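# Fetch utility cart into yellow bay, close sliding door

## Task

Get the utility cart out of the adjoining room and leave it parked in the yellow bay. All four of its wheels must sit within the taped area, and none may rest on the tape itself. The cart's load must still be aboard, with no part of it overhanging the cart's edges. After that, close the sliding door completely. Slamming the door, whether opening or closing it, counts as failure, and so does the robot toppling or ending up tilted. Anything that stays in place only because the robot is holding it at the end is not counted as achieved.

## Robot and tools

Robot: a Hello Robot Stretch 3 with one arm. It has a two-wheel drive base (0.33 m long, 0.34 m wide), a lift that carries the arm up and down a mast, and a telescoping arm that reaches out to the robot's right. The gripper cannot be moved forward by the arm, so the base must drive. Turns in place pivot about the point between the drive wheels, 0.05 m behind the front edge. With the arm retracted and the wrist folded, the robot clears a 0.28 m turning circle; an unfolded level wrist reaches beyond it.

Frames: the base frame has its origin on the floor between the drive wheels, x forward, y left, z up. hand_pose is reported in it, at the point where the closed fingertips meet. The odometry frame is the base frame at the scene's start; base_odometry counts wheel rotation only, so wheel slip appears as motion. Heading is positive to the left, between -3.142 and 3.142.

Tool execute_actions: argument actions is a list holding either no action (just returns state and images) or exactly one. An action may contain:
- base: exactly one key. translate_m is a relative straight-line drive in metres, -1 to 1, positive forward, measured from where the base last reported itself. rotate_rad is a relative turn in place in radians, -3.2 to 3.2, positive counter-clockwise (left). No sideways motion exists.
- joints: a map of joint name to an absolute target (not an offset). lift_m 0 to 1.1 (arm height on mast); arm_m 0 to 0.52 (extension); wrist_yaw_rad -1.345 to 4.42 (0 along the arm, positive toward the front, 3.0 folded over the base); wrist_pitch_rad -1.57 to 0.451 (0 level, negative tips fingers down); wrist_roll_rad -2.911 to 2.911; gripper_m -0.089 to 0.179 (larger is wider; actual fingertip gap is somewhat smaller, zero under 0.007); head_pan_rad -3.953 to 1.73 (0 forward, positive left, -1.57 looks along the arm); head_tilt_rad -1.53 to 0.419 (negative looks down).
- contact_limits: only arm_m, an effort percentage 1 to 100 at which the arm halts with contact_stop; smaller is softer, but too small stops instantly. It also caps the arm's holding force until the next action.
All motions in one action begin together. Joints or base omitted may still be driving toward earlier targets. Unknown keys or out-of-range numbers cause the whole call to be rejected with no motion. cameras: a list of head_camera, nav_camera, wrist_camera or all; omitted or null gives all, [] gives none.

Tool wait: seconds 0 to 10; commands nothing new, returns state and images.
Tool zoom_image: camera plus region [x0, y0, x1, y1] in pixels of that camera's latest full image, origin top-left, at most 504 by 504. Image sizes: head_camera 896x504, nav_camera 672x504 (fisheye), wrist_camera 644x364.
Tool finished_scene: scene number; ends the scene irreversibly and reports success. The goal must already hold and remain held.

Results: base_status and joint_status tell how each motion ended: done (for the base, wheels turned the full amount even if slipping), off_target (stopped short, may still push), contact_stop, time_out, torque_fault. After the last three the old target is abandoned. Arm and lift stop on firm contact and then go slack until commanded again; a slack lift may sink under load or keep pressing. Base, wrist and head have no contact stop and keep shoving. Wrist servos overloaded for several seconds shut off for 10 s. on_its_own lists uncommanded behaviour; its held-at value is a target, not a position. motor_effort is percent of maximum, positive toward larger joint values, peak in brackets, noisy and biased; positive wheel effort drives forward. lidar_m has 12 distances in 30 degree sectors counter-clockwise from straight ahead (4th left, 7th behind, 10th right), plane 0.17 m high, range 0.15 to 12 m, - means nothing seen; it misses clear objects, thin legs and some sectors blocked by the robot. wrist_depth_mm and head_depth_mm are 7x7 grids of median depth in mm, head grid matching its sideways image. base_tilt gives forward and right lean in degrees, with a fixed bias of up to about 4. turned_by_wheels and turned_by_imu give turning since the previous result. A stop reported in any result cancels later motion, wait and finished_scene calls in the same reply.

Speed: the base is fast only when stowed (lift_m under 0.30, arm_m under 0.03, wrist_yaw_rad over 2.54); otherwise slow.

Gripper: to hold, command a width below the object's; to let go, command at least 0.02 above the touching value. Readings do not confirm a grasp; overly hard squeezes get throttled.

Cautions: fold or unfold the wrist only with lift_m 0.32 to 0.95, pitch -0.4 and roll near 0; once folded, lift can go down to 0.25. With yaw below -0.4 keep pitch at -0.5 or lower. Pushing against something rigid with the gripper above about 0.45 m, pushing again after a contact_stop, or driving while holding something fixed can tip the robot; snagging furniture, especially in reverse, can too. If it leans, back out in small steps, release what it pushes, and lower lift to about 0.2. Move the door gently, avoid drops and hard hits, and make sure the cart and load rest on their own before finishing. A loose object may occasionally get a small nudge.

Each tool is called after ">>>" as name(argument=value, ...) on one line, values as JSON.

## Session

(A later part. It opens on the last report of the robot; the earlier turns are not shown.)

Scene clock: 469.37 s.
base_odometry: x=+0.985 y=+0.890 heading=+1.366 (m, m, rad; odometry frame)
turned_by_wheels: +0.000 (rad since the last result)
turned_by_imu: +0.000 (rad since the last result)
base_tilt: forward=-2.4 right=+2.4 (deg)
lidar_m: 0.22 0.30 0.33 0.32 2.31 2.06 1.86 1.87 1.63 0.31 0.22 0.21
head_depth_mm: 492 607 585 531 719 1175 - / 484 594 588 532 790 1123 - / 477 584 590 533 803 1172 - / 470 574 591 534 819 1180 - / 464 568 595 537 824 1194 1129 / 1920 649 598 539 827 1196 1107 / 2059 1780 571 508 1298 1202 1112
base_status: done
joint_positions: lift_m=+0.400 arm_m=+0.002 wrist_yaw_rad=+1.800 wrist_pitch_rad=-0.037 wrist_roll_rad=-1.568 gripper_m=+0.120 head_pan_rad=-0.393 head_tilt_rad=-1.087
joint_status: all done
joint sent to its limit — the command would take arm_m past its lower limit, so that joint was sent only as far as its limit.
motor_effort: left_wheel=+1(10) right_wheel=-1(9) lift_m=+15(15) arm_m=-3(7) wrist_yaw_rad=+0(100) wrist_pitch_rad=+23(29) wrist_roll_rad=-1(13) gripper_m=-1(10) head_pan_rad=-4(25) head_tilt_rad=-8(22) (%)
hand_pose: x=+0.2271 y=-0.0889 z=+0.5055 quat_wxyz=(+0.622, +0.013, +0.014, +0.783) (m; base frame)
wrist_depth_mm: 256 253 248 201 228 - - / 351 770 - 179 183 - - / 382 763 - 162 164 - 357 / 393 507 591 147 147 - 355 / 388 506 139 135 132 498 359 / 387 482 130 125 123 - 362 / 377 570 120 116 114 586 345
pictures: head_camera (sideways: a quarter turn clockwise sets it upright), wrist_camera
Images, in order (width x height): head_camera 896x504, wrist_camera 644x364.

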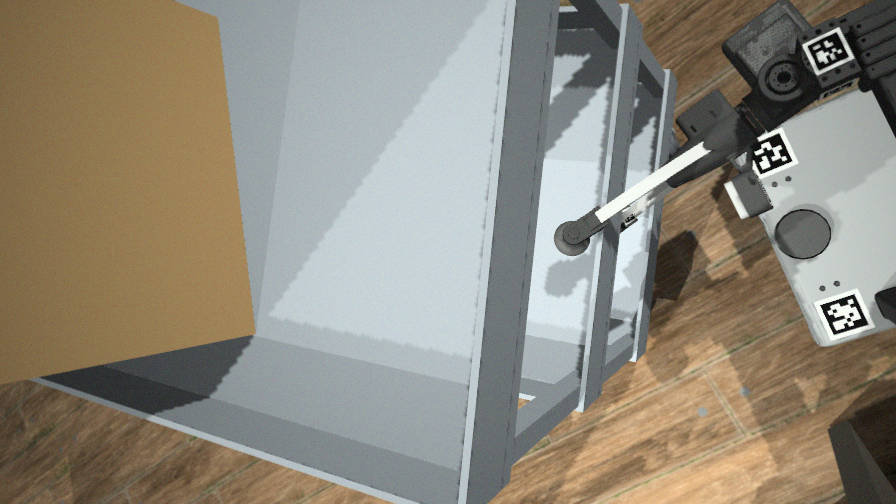

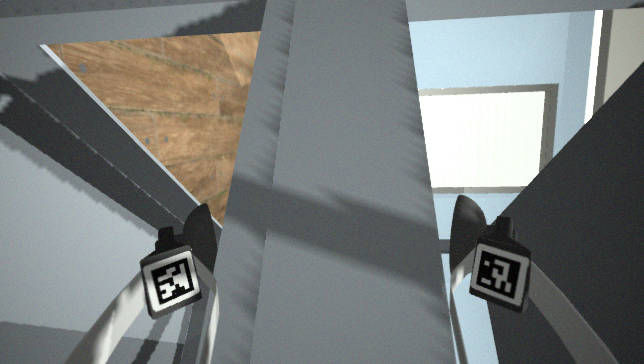

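>>> execute_actions(actions=[{"base":{"translate_m":0.02}}], cameras=[])

>>> execute_actions(actions=[{"joints":{"gripper_m":0.045}}], cameras=[])

>>> execute_actions(actions=[{"base":{"translate_m":-0.2}}], cameras=["head_camera","nav_camera"])

Scene clock: 474.47 s.
base_odometry: x=+0.990 y=+0.910 heading=+1.366 (m, m, rad; odometry frame)
turned_by_wheels: +0.000 (rad since the last result)
turned_by_imu: +0.000 (rad since the last result)
base_tilt: forward=-2.4 right=+2.3 (deg)
lidar_m: 0.21 0.28 0.49 0.32 2.31 2.08 1.88 1.89 1.63 0.29 0.21 0.20
head_depth_mm: 476 588 587 531 692 1181 - / 469 577 589 530 723 1080 - / 463 567 589 533 794 1172 - / 456 557 593 537 799 1168 - / 450 561 595 538 811 1170 1124 / 1994 641 588 538 813 1197 1106 / 2038 1791 570 498 1287 1196 1105
base_status: done
joint_positions: lift_m=+0.400 arm_m=+0.002 wrist_yaw_rad=+1.826 wrist_pitch_rad=-0.048 wrist_roll_rad=-1.568 gripper_m=+0.120 head_pan_rad=-0.393 head_tilt_rad=-1.087
joint_status: not commanded
on_its_own: wrist_yaw_rad is at rest, and its effort (-32) is outside its rest range (-12 to +12)
motor_effort: left_wheel=+4(6) right_wheel=+6(9) lift_m=+15(15) arm_m=-1(3) wrist_yaw_rad=-32(33) wrist_pitch_rad=+29(29) wrist_roll_rad=-1(1) gripper_m=-9(9) head_pan_rad=-4(5) head_tilt_rad=-8(8) (%)
hand_pose: x=+0.2252 y=-0.0825 z=+0.5028 quat_wxyz=(+0.611, +0.016, +0.019, +0.791) (m; base frame)
wrist_depth_mm: 252 245 238 198 199 - - / 339 754 - 174 175 - - / 377 778 - 155 153 - - / 382 494 560 140 137 - 368 / 384 496 133 128 125 502 366 / 383 - 122 118 115 - 349 / 375 565 112 109 107 544 353
pictures: none
No camera images: the call's "cameras" was empty. Leave "cameras" out to get every camera's image.

Scene clock: 475.77 s.
base_odometry: x=+0.990 y=+0.910 heading=+1.366 (m, m, rad; odometry frame)
turned_by_wheels: +0.000 (rad since the last result)
turned_by_imu: +0.000 (rad since the last result)
base_tilt: forward=-2.3 right=+2.4 (deg)
lidar_m: 0.21 0.28 0.49 0.32 2.30 2.07 1.88 1.89 1.63 0.29 0.21 0.20
head_depth_mm: 477 588 585 529 686 1180 - / 470 577 588 533 720 1084 - / 464 567 591 533 786 1173 - / 457 557 593 535 801 1169 - / 450 565 594 537 810 1174 1126 / 1978 645 594 538 818 1188 1101 / 2037 1789 568 501 1291 1199 1112
base_status: not commanded
joint_positions: lift_m=+0.400 arm_m=+0.002 wrist_yaw_rad=+1.864 wrist_pitch_rad=-0.041 wrist_roll_rad=-1.569 gripper_m=+0.047 head_pan_rad=-0.393 head_tilt_rad=-1.087
joint_status: all done
on_its_own: wrist_yaw_rad is held at +1.843, not at your +1.800, by its stall guard, which is still easing
motor_effort: left_wheel=+3(6) right_wheel=+5(8) lift_m=+15(16) arm_m=-1(1) wrist_yaw_rad=-28(33) wrist_pitch_rad=+25(29) wrist_roll_rad=-1(3) gripper_m=-42(100) head_pan_rad=-4(4) head_tilt_rad=-7(8) (%)
hand_pose: x=+0.2227 y=-0.0729 z=+0.5045 quat_wxyz=(+0.596, +0.013, +0.016, +0.803) (m; base frame)
wrist_depth_mm: 266 253 244 218 224 226 222 / 326 713 - 187 191 - - / 366 758 - 166 168 - - / 386 487 - 149 148 - 364 / 387 503 140 134 132 490 363 / 385 476 127 123 120 - 358 / 376 560 117 113 111 585 344
pictures: none
No camera images: the call's "cameras" was empty. Leave "cameras" out to get every camera's image.

Scene clock: 478.97 s.
base_odometry: x=+0.949 y=+0.714 heading=+1.366 (m, m, rad; odometry frame)
turned_by_wheels: +0.000 (rad since the last result)
turned_by_imu: +0.001 (rad since the last result)
base_tilt: forward=-2.3 right=+2.4 (deg)
lidar_m: 0.22 0.25 0.39 0.68 2.27 1.86 1.69 1.70 1.66 1.51 0.26 0.22
head_depth_mm: 662 645 586 537 839 1187 - / 545 641 589 536 836 1203 - / 517 627 590 533 828 1200 - / 493 600 592 534 825 1174 - / 469 568 594 535 815 1184 1129 / 450 559 596 538 666 1193 1101 / 641 658 585 524 1286 1199 1113
base_status: done
joint_positions: lift_m=+0.400 arm_m=+0.002 wrist_yaw_rad=+1.752 wrist_pitch_rad=-0.043 wrist_roll_rad=-1.570 gripper_m=+0.060 head_pan_rad=-0.394 head_tilt_rad=-1.089
joint_status: not commanded
on_its_own: wrist_yaw_rad is held at +1.763, not at your +1.800, by its stall guard, which is not easing now; gripper_m is held at +0.059, not at your +0.045, by its stall guard, which is not easing now; wrist_yaw_rad is at rest, and its effort (+15) is outside its rest range (-12 to +12)
motor_effort: left_wheel=+0(9) right_wheel=-5(22) lift_m=+15(15) arm_m=-3(2) wrist_yaw_rad=+15(88) wrist_pitch_rad=+26(27) wrist_roll_rad=-1(5) gripper_m=-24(42) head_pan_rad=-3(5) head_tilt_rad=-7(7) (%)
hand_pose: x=+0.2294 y=-0.1009 z=+0.5040 quat_wxyz=(+0.640, +0.014, +0.017, +0.768) (m; base frame)
wrist_depth_mm: 547 758 - 160 157 - - / 361 763 - 154 151 - 379 / 389 504 660 150 147 - 360 / 388 532 686 145 143 588 360 / 387 535 145 140 137 541 365 / 386 484 140 137 134 499 365 / 375 566 137 133 130 643 347
pictures: head_camera (sideways: a quarter turn clockwise sets it upright), nav_camera (sideways: a quarter turn counterclockwise sets it upright)
Images, in order (width x height): head_camera 896x504, nav_camera 672x504.

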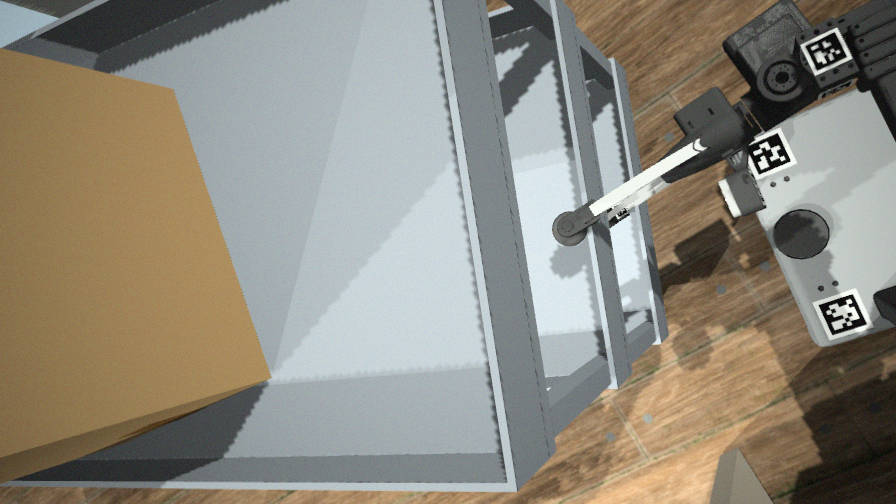

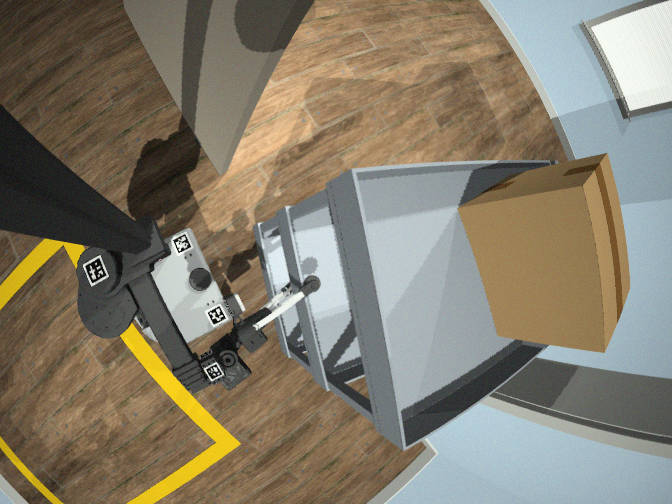

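>>> execute_actions(actions=[{"base":{"translate_m":-0.2},"joints":{"wrist_yaw_rad":1.76,"gripper_m":0.04,"head_pan_rad":-0.2,"head_tilt_rad":-0.95}}], cameras=["head_camera","nav_camera"])

Scene clock: 484.77 s.
base_odometry: x=+0.908 y=+0.518 heading=+1.367 (m, m, rad; odometry frame)
turned_by_wheels: +0.000 (rad since the last result)
turned_by_imu: +0.001 (rad since the last result)
base_tilt: forward=-2.3 right=+2.4 (deg)
lidar_m: 0.21 0.22 0.59 1.16 2.24 1.64 1.49 1.50 1.70 1.54 0.28 0.22
head_depth_mm: 488 590 667 579 530 969 1096 / 467 560 654 582 523 801 1120 / 456 532 634 583 523 804 1120 / 444 504 617 585 518 793 1103 / 432 485 613 587 520 782 1108 / 482 694 680 591 520 1208 1114 / 2610 2116 1806 1544 1386 1198 1110
base_status: done
joint_positions: lift_m=+0.400 arm_m=+0.002 wrist_yaw_rad=+1.719 wrist_pitch_rad=-0.043 wrist_roll_rad=-1.570 gripper_m=+0.053 head_pan_rad=-0.207 head_tilt_rad=-0.951
joint_status: wrist_yaw_rad off_target (ended at +1.719, target +1.760); gripper_m off_target (ended at +0.053, target +0.040); the others done
on_its_own: wrist_yaw_rad is held at +1.718, not at your +1.760, by its stall guard, which is not easing now; gripper_m is held at +0.054, not at your +0.040, by its stall guard, which is still easing
motor_effort: left_wheel=+1(6) right_wheel=-5(15) lift_m=+15(15) arm_m=-2(2) wrist_yaw_rad=-2(33) wrist_pitch_rad=+26(26) wrist_roll_rad=+0(1) gripper_m=-9(100) head_pan_rad=+4(26) head_tilt_rad=+1(20) (%)
hand_pose: x=+0.2308 y=-0.1091 z=+0.5039 quat_wxyz=(+0.653, +0.015, +0.017, +0.757) (m; base frame)
wrist_depth_mm: 370 759 143 138 135 - - / 385 502 143 139 135 - 362 / 389 543 144 139 136 580 362 / 383 534 143 139 136 593 362 / 386 535 142 139 136 548 364 / 386 508 142 139 136 498 361 / 382 558 144 140 136 652 348
pictures: head_camera (sideways: a quarter turn clockwise sets it upright), nav_camera (sideways: a quarter turn counterclockwise sets it upright)
Images, in order (width x height): head_camera 896x504, nav_camera 672x504.

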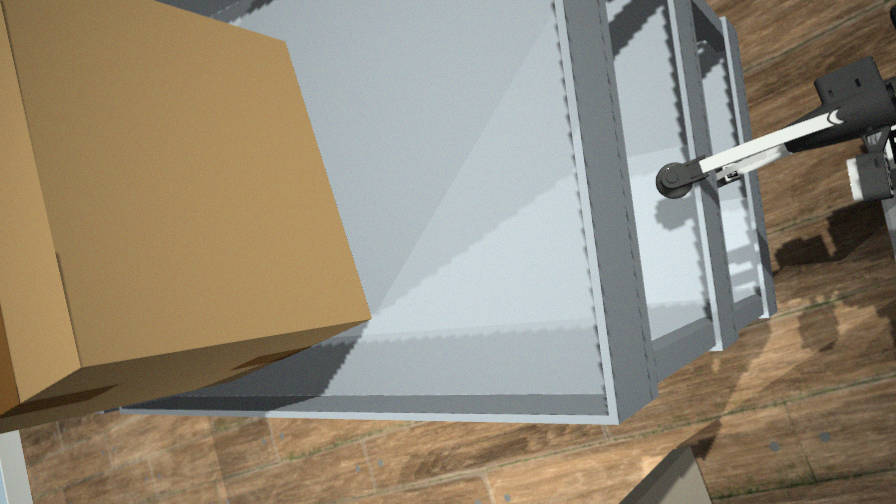

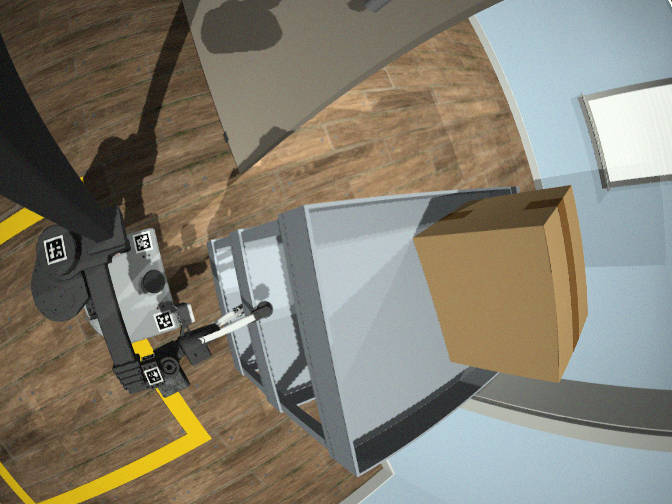

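>>> execute_actions(actions=[{"base":{"translate_m":-0.35},"joints":{"wrist_yaw_rad":1.72,"gripper_m":0.045}}], cameras=["nav_camera","wrist_camera"])

Scene clock: 497.00 s.
base_odometry: x=+0.837 y=+0.175 heading=+1.367 (m, m, rad; odometry frame)
turned_by_wheels: +0.000 (rad since the last result)
turned_by_imu: +0.002 (rad since the last result)
base_tilt: forward=-2.4 right=+2.4 (deg)
lidar_m: 0.18 0.18 1.01 2.13 1.98 1.26 1.15 1.15 1.41 1.60 0.33 0.20
head_depth_mm: 966 1091 654 579 742 1175 1096 / 557 722 671 581 532 1070 1126 / 490 588 659 583 516 803 1122 / 460 534 635 587 517 768 1091 / 437 489 583 588 519 554 1089 / 422 450 541 590 519 1176 1107 / 424 465 656 614 1346 1235 1107
base_status: done
joint_positions: lift_m=+0.400 arm_m=+0.002 wrist_yaw_rad=+1.713 wrist_pitch_rad=-0.049 wrist_roll_rad=-1.574 gripper_m=+0.056 head_pan_rad=-0.207 head_tilt_rad=-0.951
joint_status: gripper_m off_target (ended at +0.056, target +0.045); the others done
on_its_own: gripper_m is held at +0.055, not at your +0.045, by its stall guard, which is not easing now
motor_effort: left_wheel=+0(5) right_wheel=-5(17) lift_m=+15(16) arm_m=-2(1) wrist_yaw_rad=+9(13) wrist_pitch_rad=+30(30) wrist_roll_rad=+1(1) gripper_m=-26(87) head_pan_rad=+4(4) head_tilt_rad=+1(1) (%)
hand_pose: x=+0.2308 y=-0.1108 z=+0.5025 quat_wxyz=(+0.655, +0.015, +0.020, +0.755) (m; base frame)
wrist_depth_mm: 384 493 122 118 115 588 366 / 391 532 127 123 120 598 370 / 387 536 134 128 125 606 365 / 386 538 139 134 130 601 370 / 378 527 144 140 137 559 366 / 388 503 153 148 144 509 367 / 381 650 964 156 153 903 356
pictures: nav_camera (sideways: a quarter turn counterclockwise sets it upright), wrist_camera
Images, in order (width x height): nav_camera 672x504, wrist_camera 644x364.

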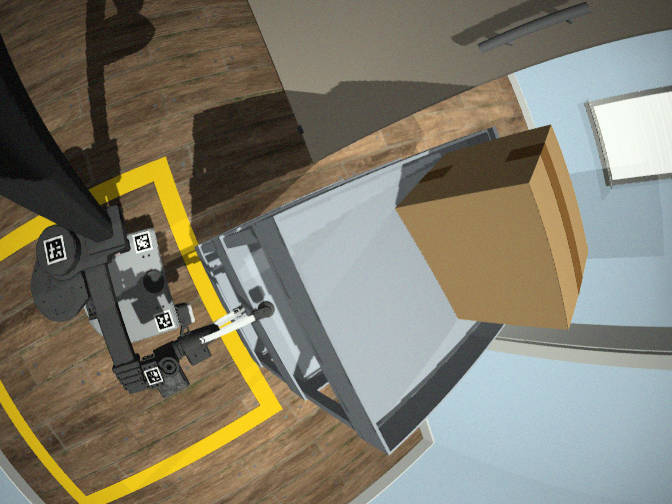

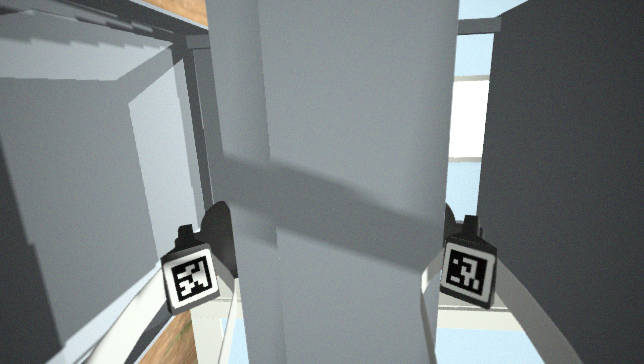

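>>> execute_actions(actions=[{"joints":{"head_pan_rad":0.45,"head_tilt_rad":-0.75}}], cameras=["head_camera"])

Scene clock: 505.63 s.
base_odometry: x=+0.837 y=+0.175 heading=+1.367 (m, m, rad; odometry frame)
turned_by_wheels: +0.000 (rad since the last result)
turned_by_imu: +0.000 (rad since the last result)
base_tilt: forward=-2.4 right=+2.4 (deg)
lidar_m: 0.18 0.18 1.01 2.13 1.98 1.26 1.15 1.15 1.41 1.60 0.33 0.20
head_depth_mm: 3063 527 462 528 579 500 437 / 3121 3050 747 656 583 501 447 / 3066 2903 2203 1774 599 492 456 / 687 806 947 1132 1415 1315 1123 / 738 846 988 1193 1440 1316 1148 / 757 873 1027 1250 1480 1322 1152 / 784 908 1082 1319 1518 1323 1152
base_status: not commanded
joint_positions: lift_m=+0.400 arm_m=+0.002 wrist_yaw_rad=+1.713 wrist_pitch_rad=-0.049 wrist_roll_rad=-1.574 gripper_m=+0.056 head_pan_rad=+0.443 head_tilt_rad=-0.754
joint_status: all done
on_its_own: gripper_m is held at +0.055, not at your +0.045, by its stall guard, which is not easing now
motor_effort: left_wheel=+0(0) right_wheel=-5(6) lift_m=+16(16) arm_m=-3(3) wrist_yaw_rad=+10(9) wrist_pitch_rad=+30(30) wrist_roll_rad=+1(1) gripper_m=-26(26) head_pan_rad=+4(45) head_tilt_rad=+3(24) (%)
hand_pose: x=+0.2308 y=-0.1108 z=+0.5025 quat_wxyz=(+0.655, +0.015, +0.020, +0.755) (m; base frame)
wrist_depth_mm: 386 507 122 118 115 595 367 / 382 531 127 123 119 593 366 / 383 527 134 128 125 593 364 / 380 530 141 134 130 596 365 / 382 538 145 141 136 550 364 / 387 497 152 148 144 513 367 / 384 642 974 156 153 935 360
pictures: head_camera (sideways: a quarter turn clockwise sets it upright)
Images, in order (width x height): head_camera 896x504.

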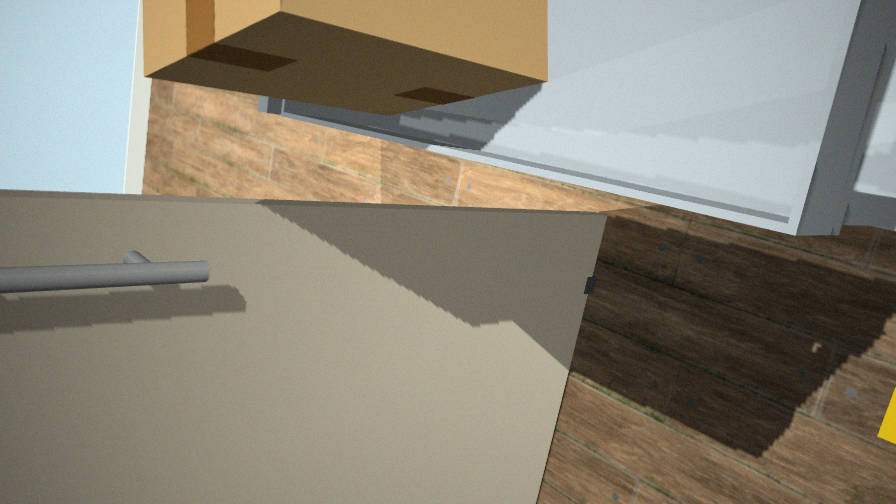

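>>> execute_actions(actions=[{"base":{"translate_m":-0.25},"joints":{"head_pan_rad":0.1,"head_tilt_rad":-0.8}}], cameras=["nav_camera","head_camera"])

Scene clock: 515.50 s.
base_odometry: x=+0.787 y=-0.069 heading=+1.367 (m, m, rad; odometry frame)
turned_by_wheels: +0.000 (rad since the last result)
turned_by_imu: +0.002 (rad since the last result)
base_tilt: forward=-2.3 right=+2.4 (deg)
lidar_m: 0.15 1.12 1.32 2.13 1.56 0.99 0.90 0.91 1.11 1.64 0.39 0.19
head_depth_mm: 3360 506 599 670 566 490 726 / 3297 484 549 640 567 492 632 / 3272 466 505 616 571 493 457 / 3289 468 469 562 572 494 450 / 3344 471 470 615 573 495 459 / 939 529 696 739 1457 1291 1144 / 882 1033 1200 1442 1506 1295 1143
base_status: done
joint_positions: lift_m=+0.400 arm_m=+0.002 wrist_yaw_rad=+1.729 wrist_pitch_rad=-0.049 wrist_roll_rad=-1.574 gripper_m=+0.056 head_pan_rad=+0.107 head_tilt_rad=-0.790
joint_status: all done
on_its_own: gripper_m is held at +0.055, not at your +0.045, by its stall guard, which is not easing now
motor_effort: left_wheel=+1(3) right_wheel=-7(17) lift_m=+15(15) arm_m=-1(3) wrist_yaw_rad=-12(11) wrist_pitch_rad=+30(30) wrist_roll_rad=+1(1) gripper_m=-26(26) head_pan_rad=-6(34) head_tilt_rad=-5(15) (%)
hand_pose: x=+0.2302 y=-0.1067 z=+0.5025 quat_wxyz=(+0.649, +0.015, +0.020, +0.760) (m; base frame)
wrist_depth_mm: 384 539 107 104 102 551 365 / 383 533 114 111 109 586 364 / 382 539 124 119 116 591 365 / 383 534 134 128 125 592 372 / 387 533 142 139 134 548 371 / 382 473 158 152 148 - 369 / 383 818 - 165 165 - 352
pictures: head_camera (sideways: a quarter turn clockwise sets it upright), nav_camera (sideways: a quarter turn counterclockwise sets it upright)
Images, in order (width x height): head_camera 896x504, nav_camera 672x504.

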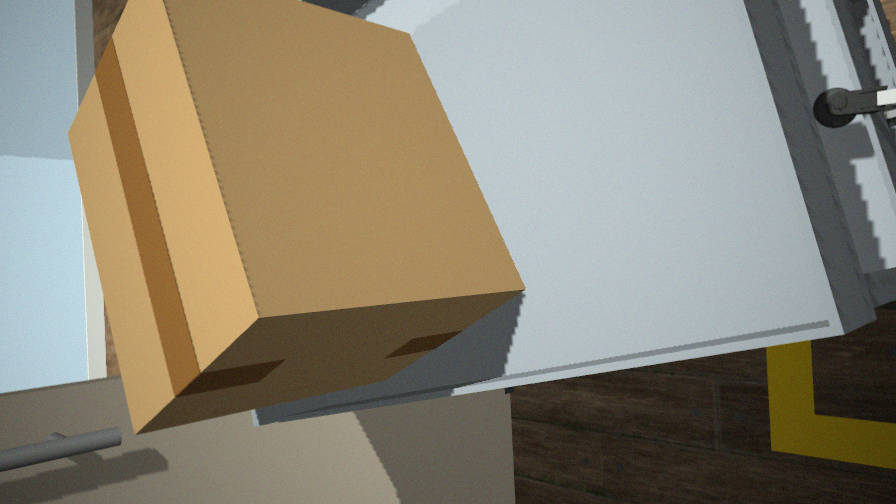

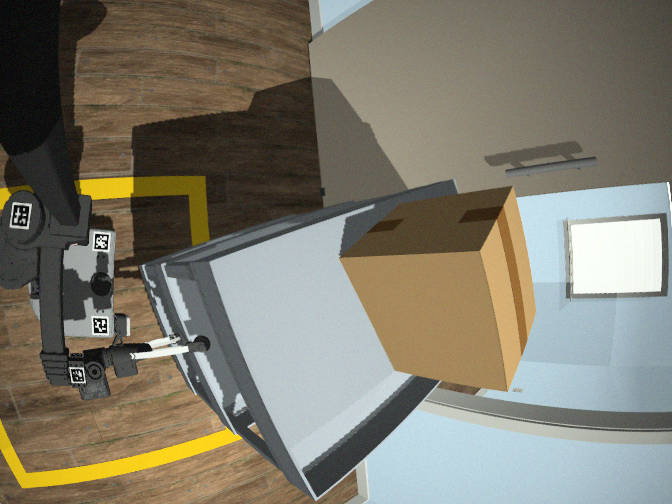

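>>> execute_actions(actions=[{"joints":{"gripper_m":0.12}}], cameras=[])

>>> execute_actions(actions=[{"base":{"translate_m":0.05},"joints":{"arm_m":0.11,"head_pan_rad":-0.2,"head_tilt_rad":-1.1}}], cameras=["head_camera","wrist_camera"])

Scene clock: 525.53 s.
base_odometry: x=+0.787 y=-0.069 heading=+1.367 (m, m, rad; odometry frame)
turned_by_wheels: +0.000 (rad since the last result)
turned_by_imu: +0.000 (rad since the last result)
base_tilt: forward=-2.3 right=+2.4 (deg)
lidar_m: 0.15 1.12 1.32 2.13 1.56 0.99 0.90 0.91 1.11 1.64 0.39 0.19
head_depth_mm: 3368 507 601 668 566 491 727 / 3249 484 550 640 569 492 455 / 3255 467 507 617 568 493 458 / 3273 469 469 562 571 494 450 / 3368 471 470 617 572 494 459 / 938 528 696 739 1466 1300 1138 / 884 1032 1201 1451 1515 1301 1148
base_status: not commanded
joint_positions: lift_m=+0.400 arm_m=+0.002 wrist_yaw_rad=+1.723 wrist_pitch_rad=-0.024 wrist_roll_rad=-1.575 gripper_m=+0.120 head_pan_rad=+0.107 head_tilt_rad=-0.790
joint_status: all done
motor_effort: left_wheel=+1(2) right_wheel=-1(7) lift_m=+16(16) arm_m=-1(1) wrist_yaw_rad=-3(11) wrist_pitch_rad=+15(30) wrist_roll_rad=+2(2) gripper_m=+1(96) head_pan_rad=-4(5) head_tilt_rad=-6(6) (%)
hand_pose: x=+0.2312 y=-0.1081 z=+0.5088 quat_wxyz=(+0.651, +0.006, +0.011, +0.759) (m; base frame)
wrist_depth_mm: 400 530 105 104 102 546 347 / 396 559 113 110 109 557 347 / 400 563 121 118 117 545 349 / 396 556 132 128 127 547 348 / 394 540 141 138 136 474 347 / 395 490 155 151 151 - 355 / 383 807 - 166 168 - 333
pictures: none
No camera images: the call's "cameras" was empty. Leave "cameras" out to get every camera's image.

Scene clock: 527.57 s.
base_odometry: x=+0.797 y=-0.020 heading=+1.367 (m, m, rad; odometry frame)
turned_by_wheels: +0.000 (rad since the last result)
turned_by_imu: +0.000 (rad since the last result)
base_tilt: forward=-2.3 right=+2.4 (deg)
lidar_m: - 1.18 1.26 2.14 1.65 1.05 0.95 0.96 1.17 1.63 0.27 0.15
head_depth_mm: 1291 610 585 529 1235 1192 1089 / 1248 638 589 531 735 1183 1107 / 546 639 590 533 493 1157 - / 466 565 592 535 488 767 - / 416 493 577 537 490 466 1139 / 377 440 526 540 491 1152 1104 / 343 395 500 541 1272 1195 1109
base_status: done
joint_positions: lift_m=+0.400 arm_m=+0.110 wrist_yaw_rad=+1.722 wrist_pitch_rad=-0.024 wrist_roll_rad=-1.575 gripper_m=+0.120 head_pan_rad=-0.193 head_tilt_rad=-1.086
joint_status: all done
motor_effort: left_wheel=+0(5) right_wheel=-1(2) lift_m=+15(15) arm_m=+4(4) wrist_yaw_rad=-2(3) wrist_pitch_rad=+15(25) wrist_roll_rad=+2(2) gripper_m=-1(3) head_pan_rad=-5(32) head_tilt_rad=-8(32) (%)
hand_pose: x=+0.2313 y=-0.2160 z=+0.5088 quat_wxyz=(+0.652, +0.006, +0.011, +0.758) (m; base frame)
wrist_depth_mm: 394 500 100 98 96 550 349 / 401 532 106 104 103 544 350 / 398 559 114 112 110 559 349 / 395 523 125 121 119 - 349 / 388 708 134 131 129 - 349 / 352 708 147 143 142 - - / 573 841 169 157 160 - -
pictures: head_camera (sideways: a quarter turn clockwise sets it upright), wrist_camera
Images, in order (width x height): head_camera 896x504, wrist_camera 644x364.

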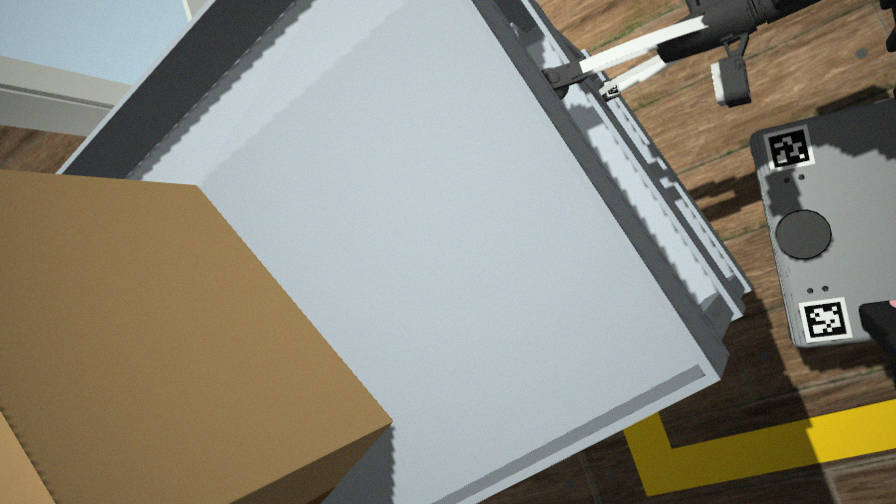

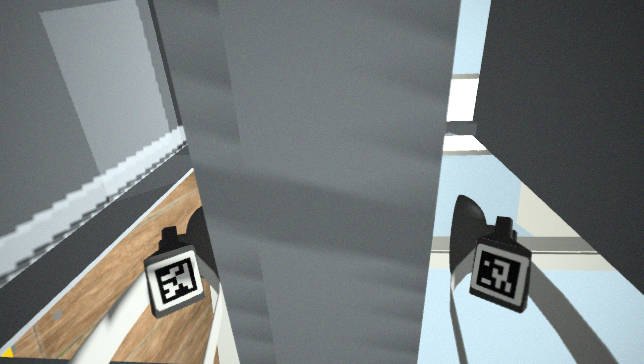

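>>> execute_actions(actions=[{"base":{"translate_m":0.025}}], cameras=[])

>>> execute_actions(actions=[{"joints":{"gripper_m":0.045}}], cameras=[])

>>> execute_actions(actions=[{"base":{"translate_m":-0.2},"joints":{"head_pan_rad":-0.3,"head_tilt_rad":-1.0}}], cameras=["head_camera","nav_camera"])

Scene clock: 541.13 s.
base_odometry: x=+0.802 y=+0.004 heading=+1.366 (m, m, rad; odometry frame)
turned_by_wheels: +0.000 (rad since the last result)
turned_by_imu: +0.000 (rad since the last result)
base_tilt: forward=-2.4 right=+2.4 (deg)
lidar_m: - - 1.29 2.14 1.69 1.08 0.98 0.98 1.20 1.63 0.21 0.15
head_depth_mm: 1257 624 585 528 812 1197 1086 / 1252 632 589 531 497 1179 1100 / 514 631 590 533 486 1107 - / 440 533 588 536 488 676 - / 393 465 570 537 490 455 1132 / 355 413 495 538 492 462 1102 / 336 371 457 541 512 1202 1112
base_status: done
joint_positions: lift_m=+0.400 arm_m=+0.110 wrist_yaw_rad=+1.719 wrist_pitch_rad=-0.044 wrist_roll_rad=-1.575 gripper_m=+0.120 head_pan_rad=-0.193 head_tilt_rad=-1.087
joint_status: not commanded
motor_effort: left_wheel=-2(4) right_wheel=+11(11) lift_m=+15(15) arm_m=+3(5) wrist_yaw_rad=+1(2) wrist_pitch_rad=+27(28) wrist_roll_rad=+2(2) gripper_m=-7(7) head_pan_rad=-4(3) head_tilt_rad=-8(8) (%)
hand_pose: x=+0.2307 y=-0.2169 z=+0.5037 quat_wxyz=(+0.653, +0.013, +0.019, +0.757) (m; base frame)
wrist_depth_mm: 383 85 81 79 77 458 363 / 392 451 87 85 83 466 366 / 387 479 93 91 88 503 362 / 384 499 101 98 95 - 363 / 377 558 109 106 103 - - / 338 682 120 116 112 - - / 532 802 135 128 125 - -
pictures: none
No camera images: the call's "cameras" was empty. Leave "cameras" out to get every camera's image.

Scene clock: 542.37 s.
base_odometry: x=+0.802 y=+0.004 heading=+1.366 (m, m, rad; odometry frame)
turned_by_wheels: +0.000 (rad since the last result)
turned_by_imu: +0.000 (rad since the last result)
base_tilt: forward=-2.4 right=+2.4 (deg)
lidar_m: - - 1.29 2.14 1.68 1.07 0.98 0.98 1.20 1.63 0.21 0.15
head_depth_mm: 1257 625 585 529 815 1187 1094 / 1256 632 589 532 496 1188 1100 / 513 630 590 533 486 1108 - / 439 534 586 534 487 676 - / 393 466 569 537 490 455 1132 / 354 413 495 539 491 461 1103 / 336 371 457 540 513 1197 1117
base_status: not commanded
joint_positions: lift_m=+0.400 arm_m=+0.110 wrist_yaw_rad=+1.719 wrist_pitch_rad=-0.044 wrist_roll_rad=-1.575 gripper_m=+0.047 head_pan_rad=-0.193 head_tilt_rad=-1.087
joint_status: all done
motor_effort: left_wheel=-2(2) right_wheel=+11(10) lift_m=+16(16) arm_m=+3(2) wrist_yaw_rad=+1(1) wrist_pitch_rad=+27(27) wrist_roll_rad=+2(2) gripper_m=-45(100) head_pan_rad=-4(4) head_tilt_rad=-8(8) (%)
hand_pose: x=+0.2307 y=-0.2169 z=+0.5038 quat_wxyz=(+0.653, +0.012, +0.019, +0.757) (m; base frame)
wrist_depth_mm: 388 85 81 79 77 464 359 / 390 456 87 84 82 458 360 / 385 480 93 91 88 500 361 / 385 495 101 98 95 - 359 / 377 551 109 107 103 - - / 343 688 120 116 113 - - / 520 797 136 128 125 - -
pictures: none
No camera images: the call's "cameras" was empty. Leave "cameras" out to get every camera's image.

Scene clock: 545.47 s.
base_odometry: x=+0.762 y=-0.192 heading=+1.367 (m, m, rad; odometry frame)
turned_by_wheels: +0.000 (rad since the last result)
turned_by_imu: +0.002 (rad since the last result)
base_tilt: forward=-2.4 right=+2.4 (deg)
lidar_m: - - 1.55 2.11 1.35 0.86 0.78 0.78 0.96 1.66 0.29 0.15
head_depth_mm: 1538 1825 600 560 1262 1218 1083 / 1450 1734 612 561 525 1165 1098 / 1370 1531 640 564 504 1046 1122 / 2217 682 642 565 506 704 1105 / 459 534 620 567 506 464 952 / 413 471 551 569 509 459 1064 / 392 422 485 552 510 459 1081
base_status: done
joint_positions: lift_m=+0.400 arm_m=+0.110 wrist_yaw_rad=+1.814 wrist_pitch_rad=-0.046 wrist_roll_rad=-1.574 gripper_m=+0.056 head_pan_rad=-0.293 head_tilt_rad=-1.000
joint_status: all done
on_its_own: wrist_yaw_rad is held at +1.797, not at your +1.720, by its stall guard, which is not easing now; gripper_m is held at +0.055, not at your +0.045, by its stall guard, which is not easing now; wrist_yaw_rad is at rest, and its effort (-22) is outside its rest range (-12 to +12)
motor_effort: left_wheel=+4(10) right_wheel=-9(35) lift_m=+16(17) arm_m=+5(5) wrist_yaw_rad=-22(76) wrist_pitch_rad=+28(28) wrist_roll_rad=+1(3) gripper_m=-27(44) head_pan_rad=-4(18) head_tilt_rad=+0(12) (%)
hand_pose: x=+0.2259 y=-0.1929 z=+0.5033 quat_wxyz=(+0.616, +0.013, +0.019, +0.788) (m; base frame)
wrist_depth_mm: 385 531 117 113 111 587 364 / 387 543 122 119 116 581 366 / 386 523 129 125 122 596 364 / 383 535 137 132 129 654 369 / 383 473 142 140 135 - 366 / 352 671 153 148 144 - - / 555 800 1000 158 156 - -
pictures: head_camera (sideways: a quarter turn clockwise sets it upright), nav_camera (sideways: a quarter turn counterclockwise sets it upright)
Images, in order (width x height): head_camera 896x504, nav_camera 672x504.

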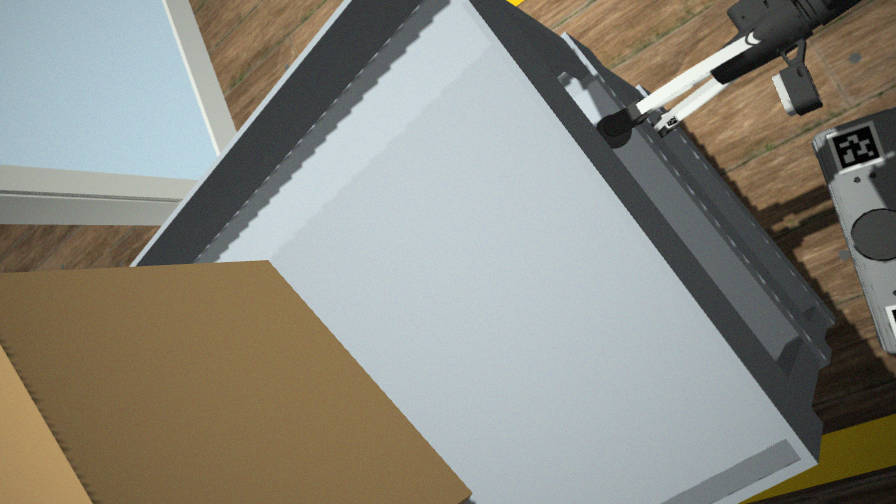

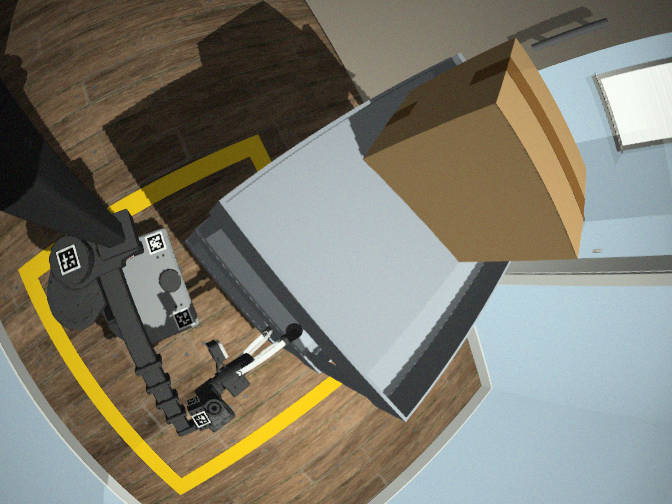

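>>> execute_actions(actions=[{"base":{"translate_m":-0.15},"joints":{"wrist_yaw_rad":1.8,"arm_m":0.06,"gripper_m":0.04}}], cameras=["head_camera","nav_camera"])

Scene clock: 561.20 s.
base_odometry: x=+0.731 y=-0.339 heading=+1.367 (m, m, rad; odometry frame)
turned_by_wheels: +0.000 (rad since the last result)
turned_by_imu: +0.001 (rad since the last result)
base_tilt: forward=-2.4 right=+2.4 (deg)
lidar_m: 0.16 0.16 0.18 2.09 1.09 0.69 0.63 0.64 0.78 1.54 0.32 0.18
head_depth_mm: 1721 1903 1670 528 1303 1196 1105 / 1631 1865 603 561 736 1198 1084 / 1521 1789 626 563 518 1153 1125 / 2193 705 642 566 506 782 1112 / 495 566 632 568 506 717 1087 / 441 508 599 570 509 472 1062 / 412 463 535 572 511 461 1078
base_status: done
joint_positions: lift_m=+0.400 arm_m=+0.060 wrist_yaw_rad=+1.864 wrist_pitch_rad=-0.046 wrist_roll_rad=-1.576 gripper_m=+0.055 head_pan_rad=-0.293 head_tilt_rad=-1.000
joint_status: wrist_yaw_rad off_target (ended at +1.864, target +1.800); gripper_m off_target (ended at +0.055, target +0.040); the others done
on_its_own: wrist_yaw_rad is held at +1.862, not at your +1.800, by its stall guard, which is not easing now; gripper_m is held at +0.054, not at your +0.040, by its stall guard, which is not easing now
motor_effort: left_wheel=+1(6) right_wheel=-6(20) lift_m=+16(16) arm_m=+4(7) wrist_yaw_rad=-1(59) wrist_pitch_rad=+28(28) wrist_roll_rad=+2(4) gripper_m=-27(96) head_pan_rad=-5(3) head_tilt_rad=+0(0) (%)
hand_pose: x=+0.2226 y=-0.1309 z=+0.5031 quat_wxyz=(+0.596, +0.012, +0.021, +0.803) (m; base frame)
wrist_depth_mm: 381 537 129 125 122 586 361 / 386 535 134 129 126 588 365 / 385 535 138 133 129 595 364 / 388 532 142 137 134 590 365 / 387 494 144 141 137 - 363 / 367 452 149 146 142 - 385 / 513 785 971 150 147 - -
pictures: head_camera (sideways: a quarter turn clockwise sets it upright), nav_camera (sideways: a quarter turn counterclockwise sets it upright)
Images, in order (width x height): head_camera 896x504, nav_camera 672x504.

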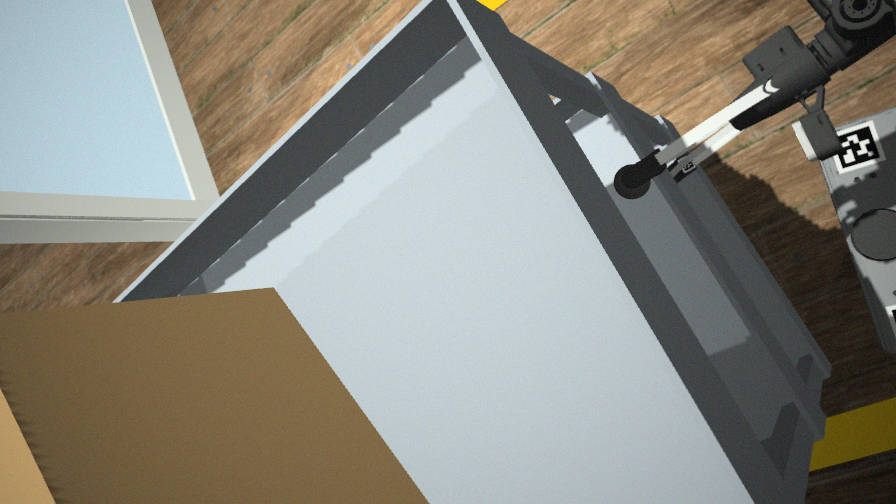

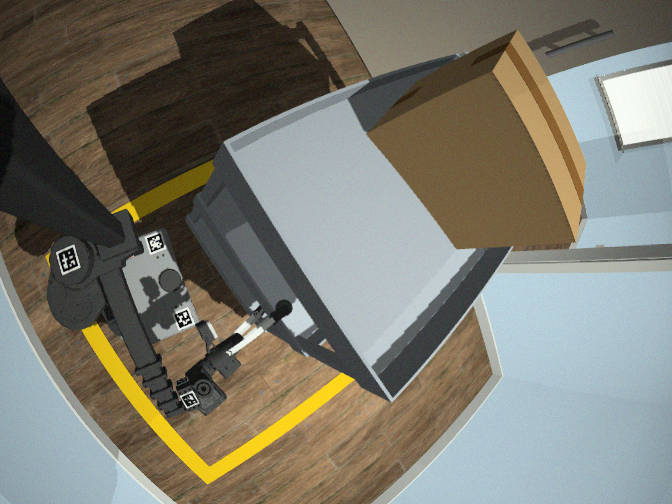

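>>> execute_actions(actions=[{"base":{"rotate_rad":-0.2},"joints":{"wrist_yaw_rad":1.86,"gripper_m":0.045}}], cameras=["nav_camera"])

Scene clock: 569.23 s.
base_odometry: x=+0.731 y=-0.339 heading=+1.168 (m, m, rad; odometry frame)
turned_by_wheels: -0.199 (rad since the last result)
turned_by_imu: -0.195 (rad since the last result)
base_tilt: forward=-2.3 right=+2.4 (deg)
lidar_m: 0.15 - 0.15 2.09 1.54 0.78 0.64 0.63 0.69 1.09 1.69 0.16
head_depth_mm: 1901 1944 1677 1427 1318 1197 1115 / 1941 1940 1692 551 830 1219 1080 / 1793 1959 607 564 512 1157 1128 / 1631 1885 619 565 504 740 1103 / 1513 1678 644 568 506 464 785 / 2217 656 613 570 508 459 543 / 425 474 536 563 510 460 425
base_status: rotate_rad off_target (by the wheels' count: -0.1989 of -0.2000)
joint_positions: lift_m=+0.400 arm_m=+0.059 wrist_yaw_rad=+1.908 wrist_pitch_rad=-0.047 wrist_roll_rad=-1.569 gripper_m=+0.051 head_pan_rad=-0.294 head_tilt_rad=-0.999
joint_status: wrist_yaw_rad off_target (ended at +1.908, target +1.860); gripper_m off_target (ended at +0.051, target +0.045)
on_its_own: gripper_m is held at +0.052, not at your +0.045, by its stall guard, which is still easing; wrist_yaw_rad is at rest, and its effort (-62) is outside its rest range (-12 to +12)
motor_effort: left_wheel=+17(46) right_wheel=-14(28) lift_m=+17(17) arm_m=+8(7) wrist_yaw_rad=-62(92) wrist_pitch_rad=+28(28) wrist_roll_rad=-1(2) gripper_m=-10(87) head_pan_rad=-3(3) head_tilt_rad=-1(1) (%)
hand_pose: x=+0.2190 y=-0.1197 z=+0.5030 quat_wxyz=(+0.578, +0.014, +0.019, +0.816) (m; base frame)
wrist_depth_mm: 390 545 114 111 108 574 360 / 388 533 121 117 114 589 366 / 383 532 128 124 121 584 361 / 386 536 137 131 129 - 363 / 380 478 143 140 137 - 366 / 347 683 155 149 146 - - / 537 775 - 160 158 - -
pictures: nav_camera (sideways: a quarter turn counterclockwise sets it upright)
Images, in order (width x height): nav_camera 672x504.

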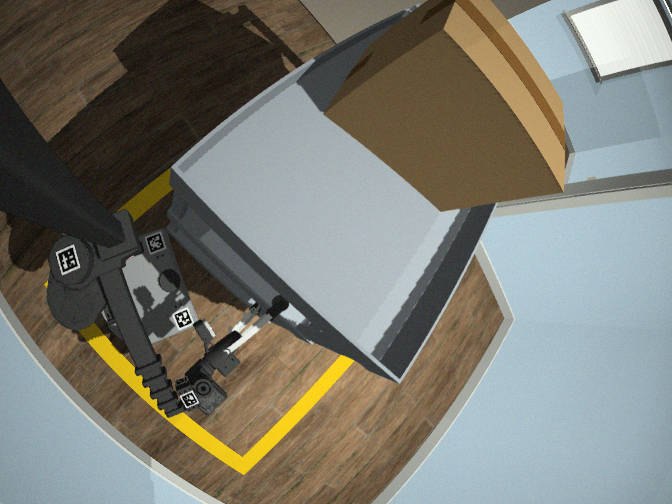

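>>> execute_actions(actions=[{"base":{"rotate_rad":0.2}}], cameras=[])

>>> execute_actions(actions=[{"base":{"translate_m":-0.22},"joints":{"wrist_yaw_rad":1.85,"arm_m":0.12}}], cameras=["head_camera","nav_camera"])

Scene clock: 572.37 s.
base_odometry: x=+0.731 y=-0.339 heading=+1.368 (m, m, rad; odometry frame)
turned_by_wheels: +0.200 (rad since the last result)
turned_by_imu: +0.198 (rad since the last result)
base_tilt: forward=-2.4 right=+2.4 (deg)
lidar_m: 0.15 0.15 0.17 2.08 1.09 0.70 0.63 0.63 0.78 1.54 0.29 0.17
head_depth_mm: 1715 1918 1677 524 1284 1196 1109 / 1626 1872 602 561 664 1191 1082 / 1525 1800 620 564 512 1068 1126 / 2205 704 644 565 506 770 1119 / 472 549 622 567 507 478 1074 / 429 494 584 568 508 465 880 / 404 448 520 563 511 461 1067
base_status: done
joint_positions: lift_m=+0.400 arm_m=+0.060 wrist_yaw_rad=+1.895 wrist_pitch_rad=-0.036 wrist_roll_rad=-1.579 gripper_m=+0.060 head_pan_rad=-0.294 head_tilt_rad=-0.999
joint_status: not commanded
on_its_own: wrist_yaw_rad is held at +1.925, not at your +1.860, by its stall guard, which is still easing; gripper_m is held at +0.058, not at your +0.045, by its stall guard, which is still easing
motor_effort: left_wheel=-5(13) right_wheel=+9(25) lift_m=+17(17) arm_m=-3(6) wrist_yaw_rad=+39(61) wrist_pitch_rad=+22(28) wrist_roll_rad=+3(3) gripper_m=-25(28) head_pan_rad=-5(4) head_tilt_rad=-1(1) (%)
hand_pose: x=+0.2205 y=-0.1239 z=+0.5057 quat_wxyz=(+0.584, +0.007, +0.018, +0.812) (m; base frame)
wrist_depth_mm: 390 555 121 118 115 572 358 / 390 539 123 120 118 560 358 / 389 541 126 123 120 566 356 / 388 542 130 126 123 585 355 / 387 513 133 129 126 527 356 / 376 441 136 132 129 - 359 / 518 841 141 136 133 - -
pictures: none
No camera images: the call's "cameras" was empty. Leave "cameras" out to get every camera's image.

Scene clock: 575.67 s.
base_odometry: x=+0.687 y=-0.554 heading=+1.368 (m, m, rad; odometry frame)
turned_by_wheels: +0.000 (rad since the last result)
turned_by_imu: +0.002 (rad since the last result)
base_tilt: forward=-2.3 right=+2.4 (deg)
lidar_m: - 1.87 1.92 2.05 0.72 0.46 0.41 0.42 0.51 1.02 0.28 0.15
head_depth_mm: 1996 1937 595 559 914 1211 1079 / 1878 1948 622 562 522 1172 1092 / 1762 694 639 564 504 995 1127 / 513 612 642 565 504 708 1107 / 446 520 609 568 507 465 1029 / 409 462 540 570 509 459 1077 / 390 414 477 551 509 460 1108
base_status: done
joint_positions: lift_m=+0.400 arm_m=+0.120 wrist_yaw_rad=+1.791 wrist_pitch_rad=-0.048 wrist_roll_rad=-1.558 gripper_m=+0.063 head_pan_rad=-0.294 head_tilt_rad=-0.999
joint_status: wrist_yaw_rad off_target (ended at +1.791, target +1.850); the others done
on_its_own: wrist_yaw_rad is held at +1.793, not at your +1.850, by its stall guard, which is not easing now; gripper_m is held at +0.062, not at your +0.045, by its stall guard, which is not easing now
motor_effort: left_wheel=-1(8) right_wheel=-4(33) lift_m=+17(17) arm_m=+0(18) wrist_yaw_rad=+2(85) wrist_pitch_rad=+29(30) wrist_roll_rad=-5(7) gripper_m=-24(25) head_pan_rad=-2(4) head_tilt_rad=+0(0) (%)
hand_pose: x=+0.2272 y=-0.2090 z=+0.5027 quat_wxyz=(+0.625, +0.020, +0.015, +0.780) (m; base frame)
wrist_depth_mm: 389 540 116 113 110 592 358 / 385 539 123 119 116 583 364 / 384 530 129 125 122 597 366 / 380 532 138 132 128 - 365 / 383 470 142 140 135 - 369 / 353 684 153 147 144 - - / 542 794 - 158 155 - -
pictures: head_camera (sideways: a quarter turn clockwise sets it upright), nav_camera (sideways: a quarter turn counterclockwise sets it upright)
Images, in order (width x height): head_camera 896x504, nav_camera 672x504.

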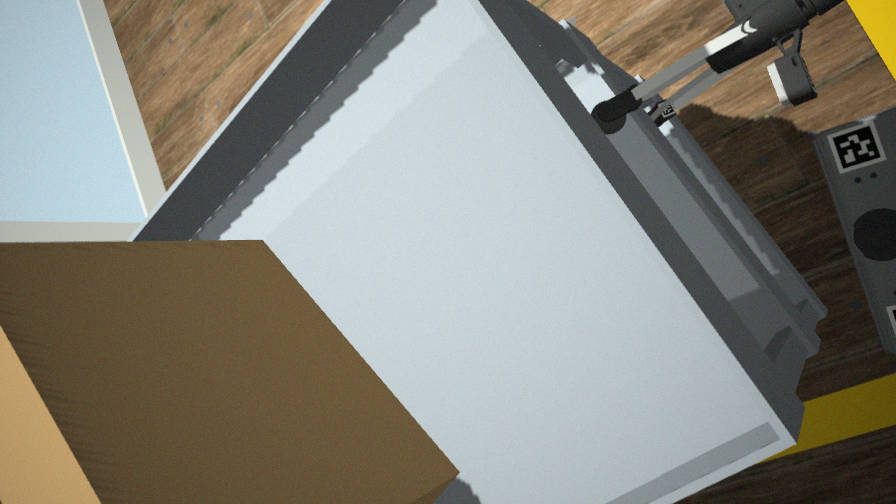

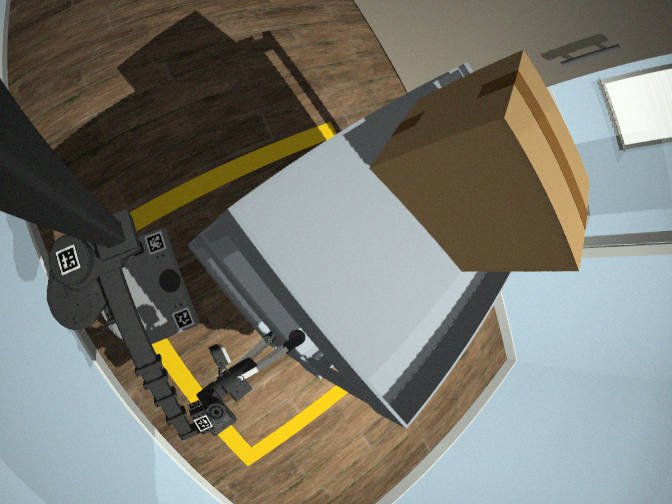

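>>> execute_actions(actions=[{"joints":{"gripper_m":0.13,"wrist_yaw_rad":1.8}}], cameras=[])

>>> execute_actions(actions=[{"base":{"translate_m":-0.09}}], cameras=["head_camera"])

Scene clock: 590.37 s.
base_odometry: x=+0.687 y=-0.554 heading=+1.367 (m, m, rad; odometry frame)
turned_by_wheels: +0.000 (rad since the last result)
turned_by_imu: +0.000 (rad since the last result)
base_tilt: forward=-2.3 right=+2.4 (deg)
lidar_m: - 1.88 1.92 2.05 0.72 0.46 0.42 0.42 0.51 1.02 0.28 0.15
head_depth_mm: 1979 1943 596 559 911 1207 1076 / 1877 1948 622 562 522 1161 1091 / 1786 694 642 564 505 1000 1120 / 513 613 641 566 505 708 1112 / 447 519 611 568 507 465 1031 / 410 461 539 568 509 459 1074 / 391 414 476 552 510 460 1108
base_status: not commanded
joint_positions: lift_m=+0.400 arm_m=+0.120 wrist_yaw_rad=+1.798 wrist_pitch_rad=-0.023 wrist_roll_rad=-1.569 gripper_m=+0.130 head_pan_rad=-0.294 head_tilt_rad=-0.999
joint_status: all done
motor_effort: left_wheel=-1(1) right_wheel=+1(7) lift_m=+17(17) arm_m=+0(1) wrist_yaw_rad=+3(11) wrist_pitch_rad=+14(30) wrist_roll_rad=-1(5) gripper_m=+1(94) head_pan_rad=-3(3) head_tilt_rad=-1(0) (%)
hand_pose: x=+0.2277 y=-0.2072 z=+0.5091 quat_wxyz=(+0.622, +0.008, +0.009, +0.783) (m; base frame)
wrist_depth_mm: 398 569 115 112 111 542 346 / 397 562 121 118 117 550 343 / 402 559 127 124 123 550 349 / 390 559 134 130 130 548 351 / 396 492 141 138 137 - 349 / 351 665 151 145 146 - - / 542 812 163 156 156 - -
pictures: none
No camera images: the call's "cameras" was empty. Leave "cameras" out to get every camera's image.

Scene clock: 592.23 s.
base_odometry: x=+0.669 y=-0.642 heading=+1.367 (m, m, rad; odometry frame)
turned_by_wheels: +0.000 (rad since the last result)
turned_by_imu: +0.000 (rad since the last result)
base_tilt: forward=-2.3 right=+2.4 (deg)
lidar_m: 0.21 0.21 2.10 2.04 0.56 0.36 0.33 0.33 0.40 0.79 0.47 0.25
head_depth_mm: 2107 1959 599 762 1320 1210 1077 / 1994 1945 635 592 938 1183 1099 / 1867 700 640 564 854 1196 1127 / 1694 713 641 566 806 1093 1114 / 545 635 646 568 516 793 1109 / 491 564 626 570 508 1160 1103 / 447 506 582 570 516 1214 1106
base_status: done
joint_positions: lift_m=+0.400 arm_m=+0.120 wrist_yaw_rad=+1.798 wrist_pitch_rad=-0.022 wrist_roll_rad=-1.569 gripper_m=+0.130 head_pan_rad=-0.294 head_tilt_rad=-0.999
joint_status: not commanded
motor_effort: left_wheel=-1(5) right_wheel=+2(2) lift_m=+17(17) arm_m=+0(1) wrist_yaw_rad=+3(3) wrist_pitch_rad=+14(14) wrist_roll_rad=-1(1) gripper_m=+1(1) head_pan_rad=-2(3) head_tilt_rad=+0(0) (%)
hand_pose: x=+0.2277 y=-0.2072 z=+0.5093 quat_wxyz=(+0.622, +0.008, +0.009, +0.783) (m; base frame)
wrist_depth_mm: 407 567 758 189 - 548 345 / 397 560 777 198 - 545 346 / 402 554 805 208 - 551 344 / 397 550 816 218 - 547 351 / 391 496 - 234 - 472 352 / 377 423 - 246 - - 339 / 299 292 283 261 264 265 259
pictures: head_camera (sideways: a quarter turn clockwise sets it upright)
Images, in order (width x height): head_camera 896x504.

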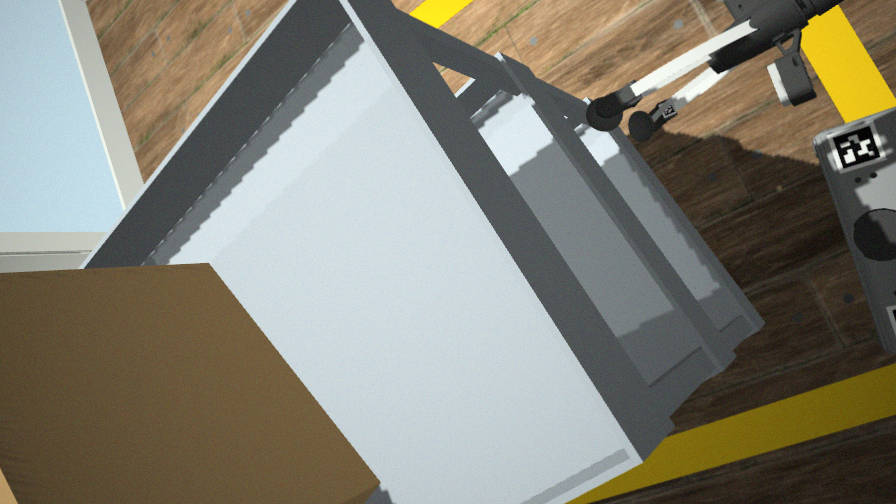

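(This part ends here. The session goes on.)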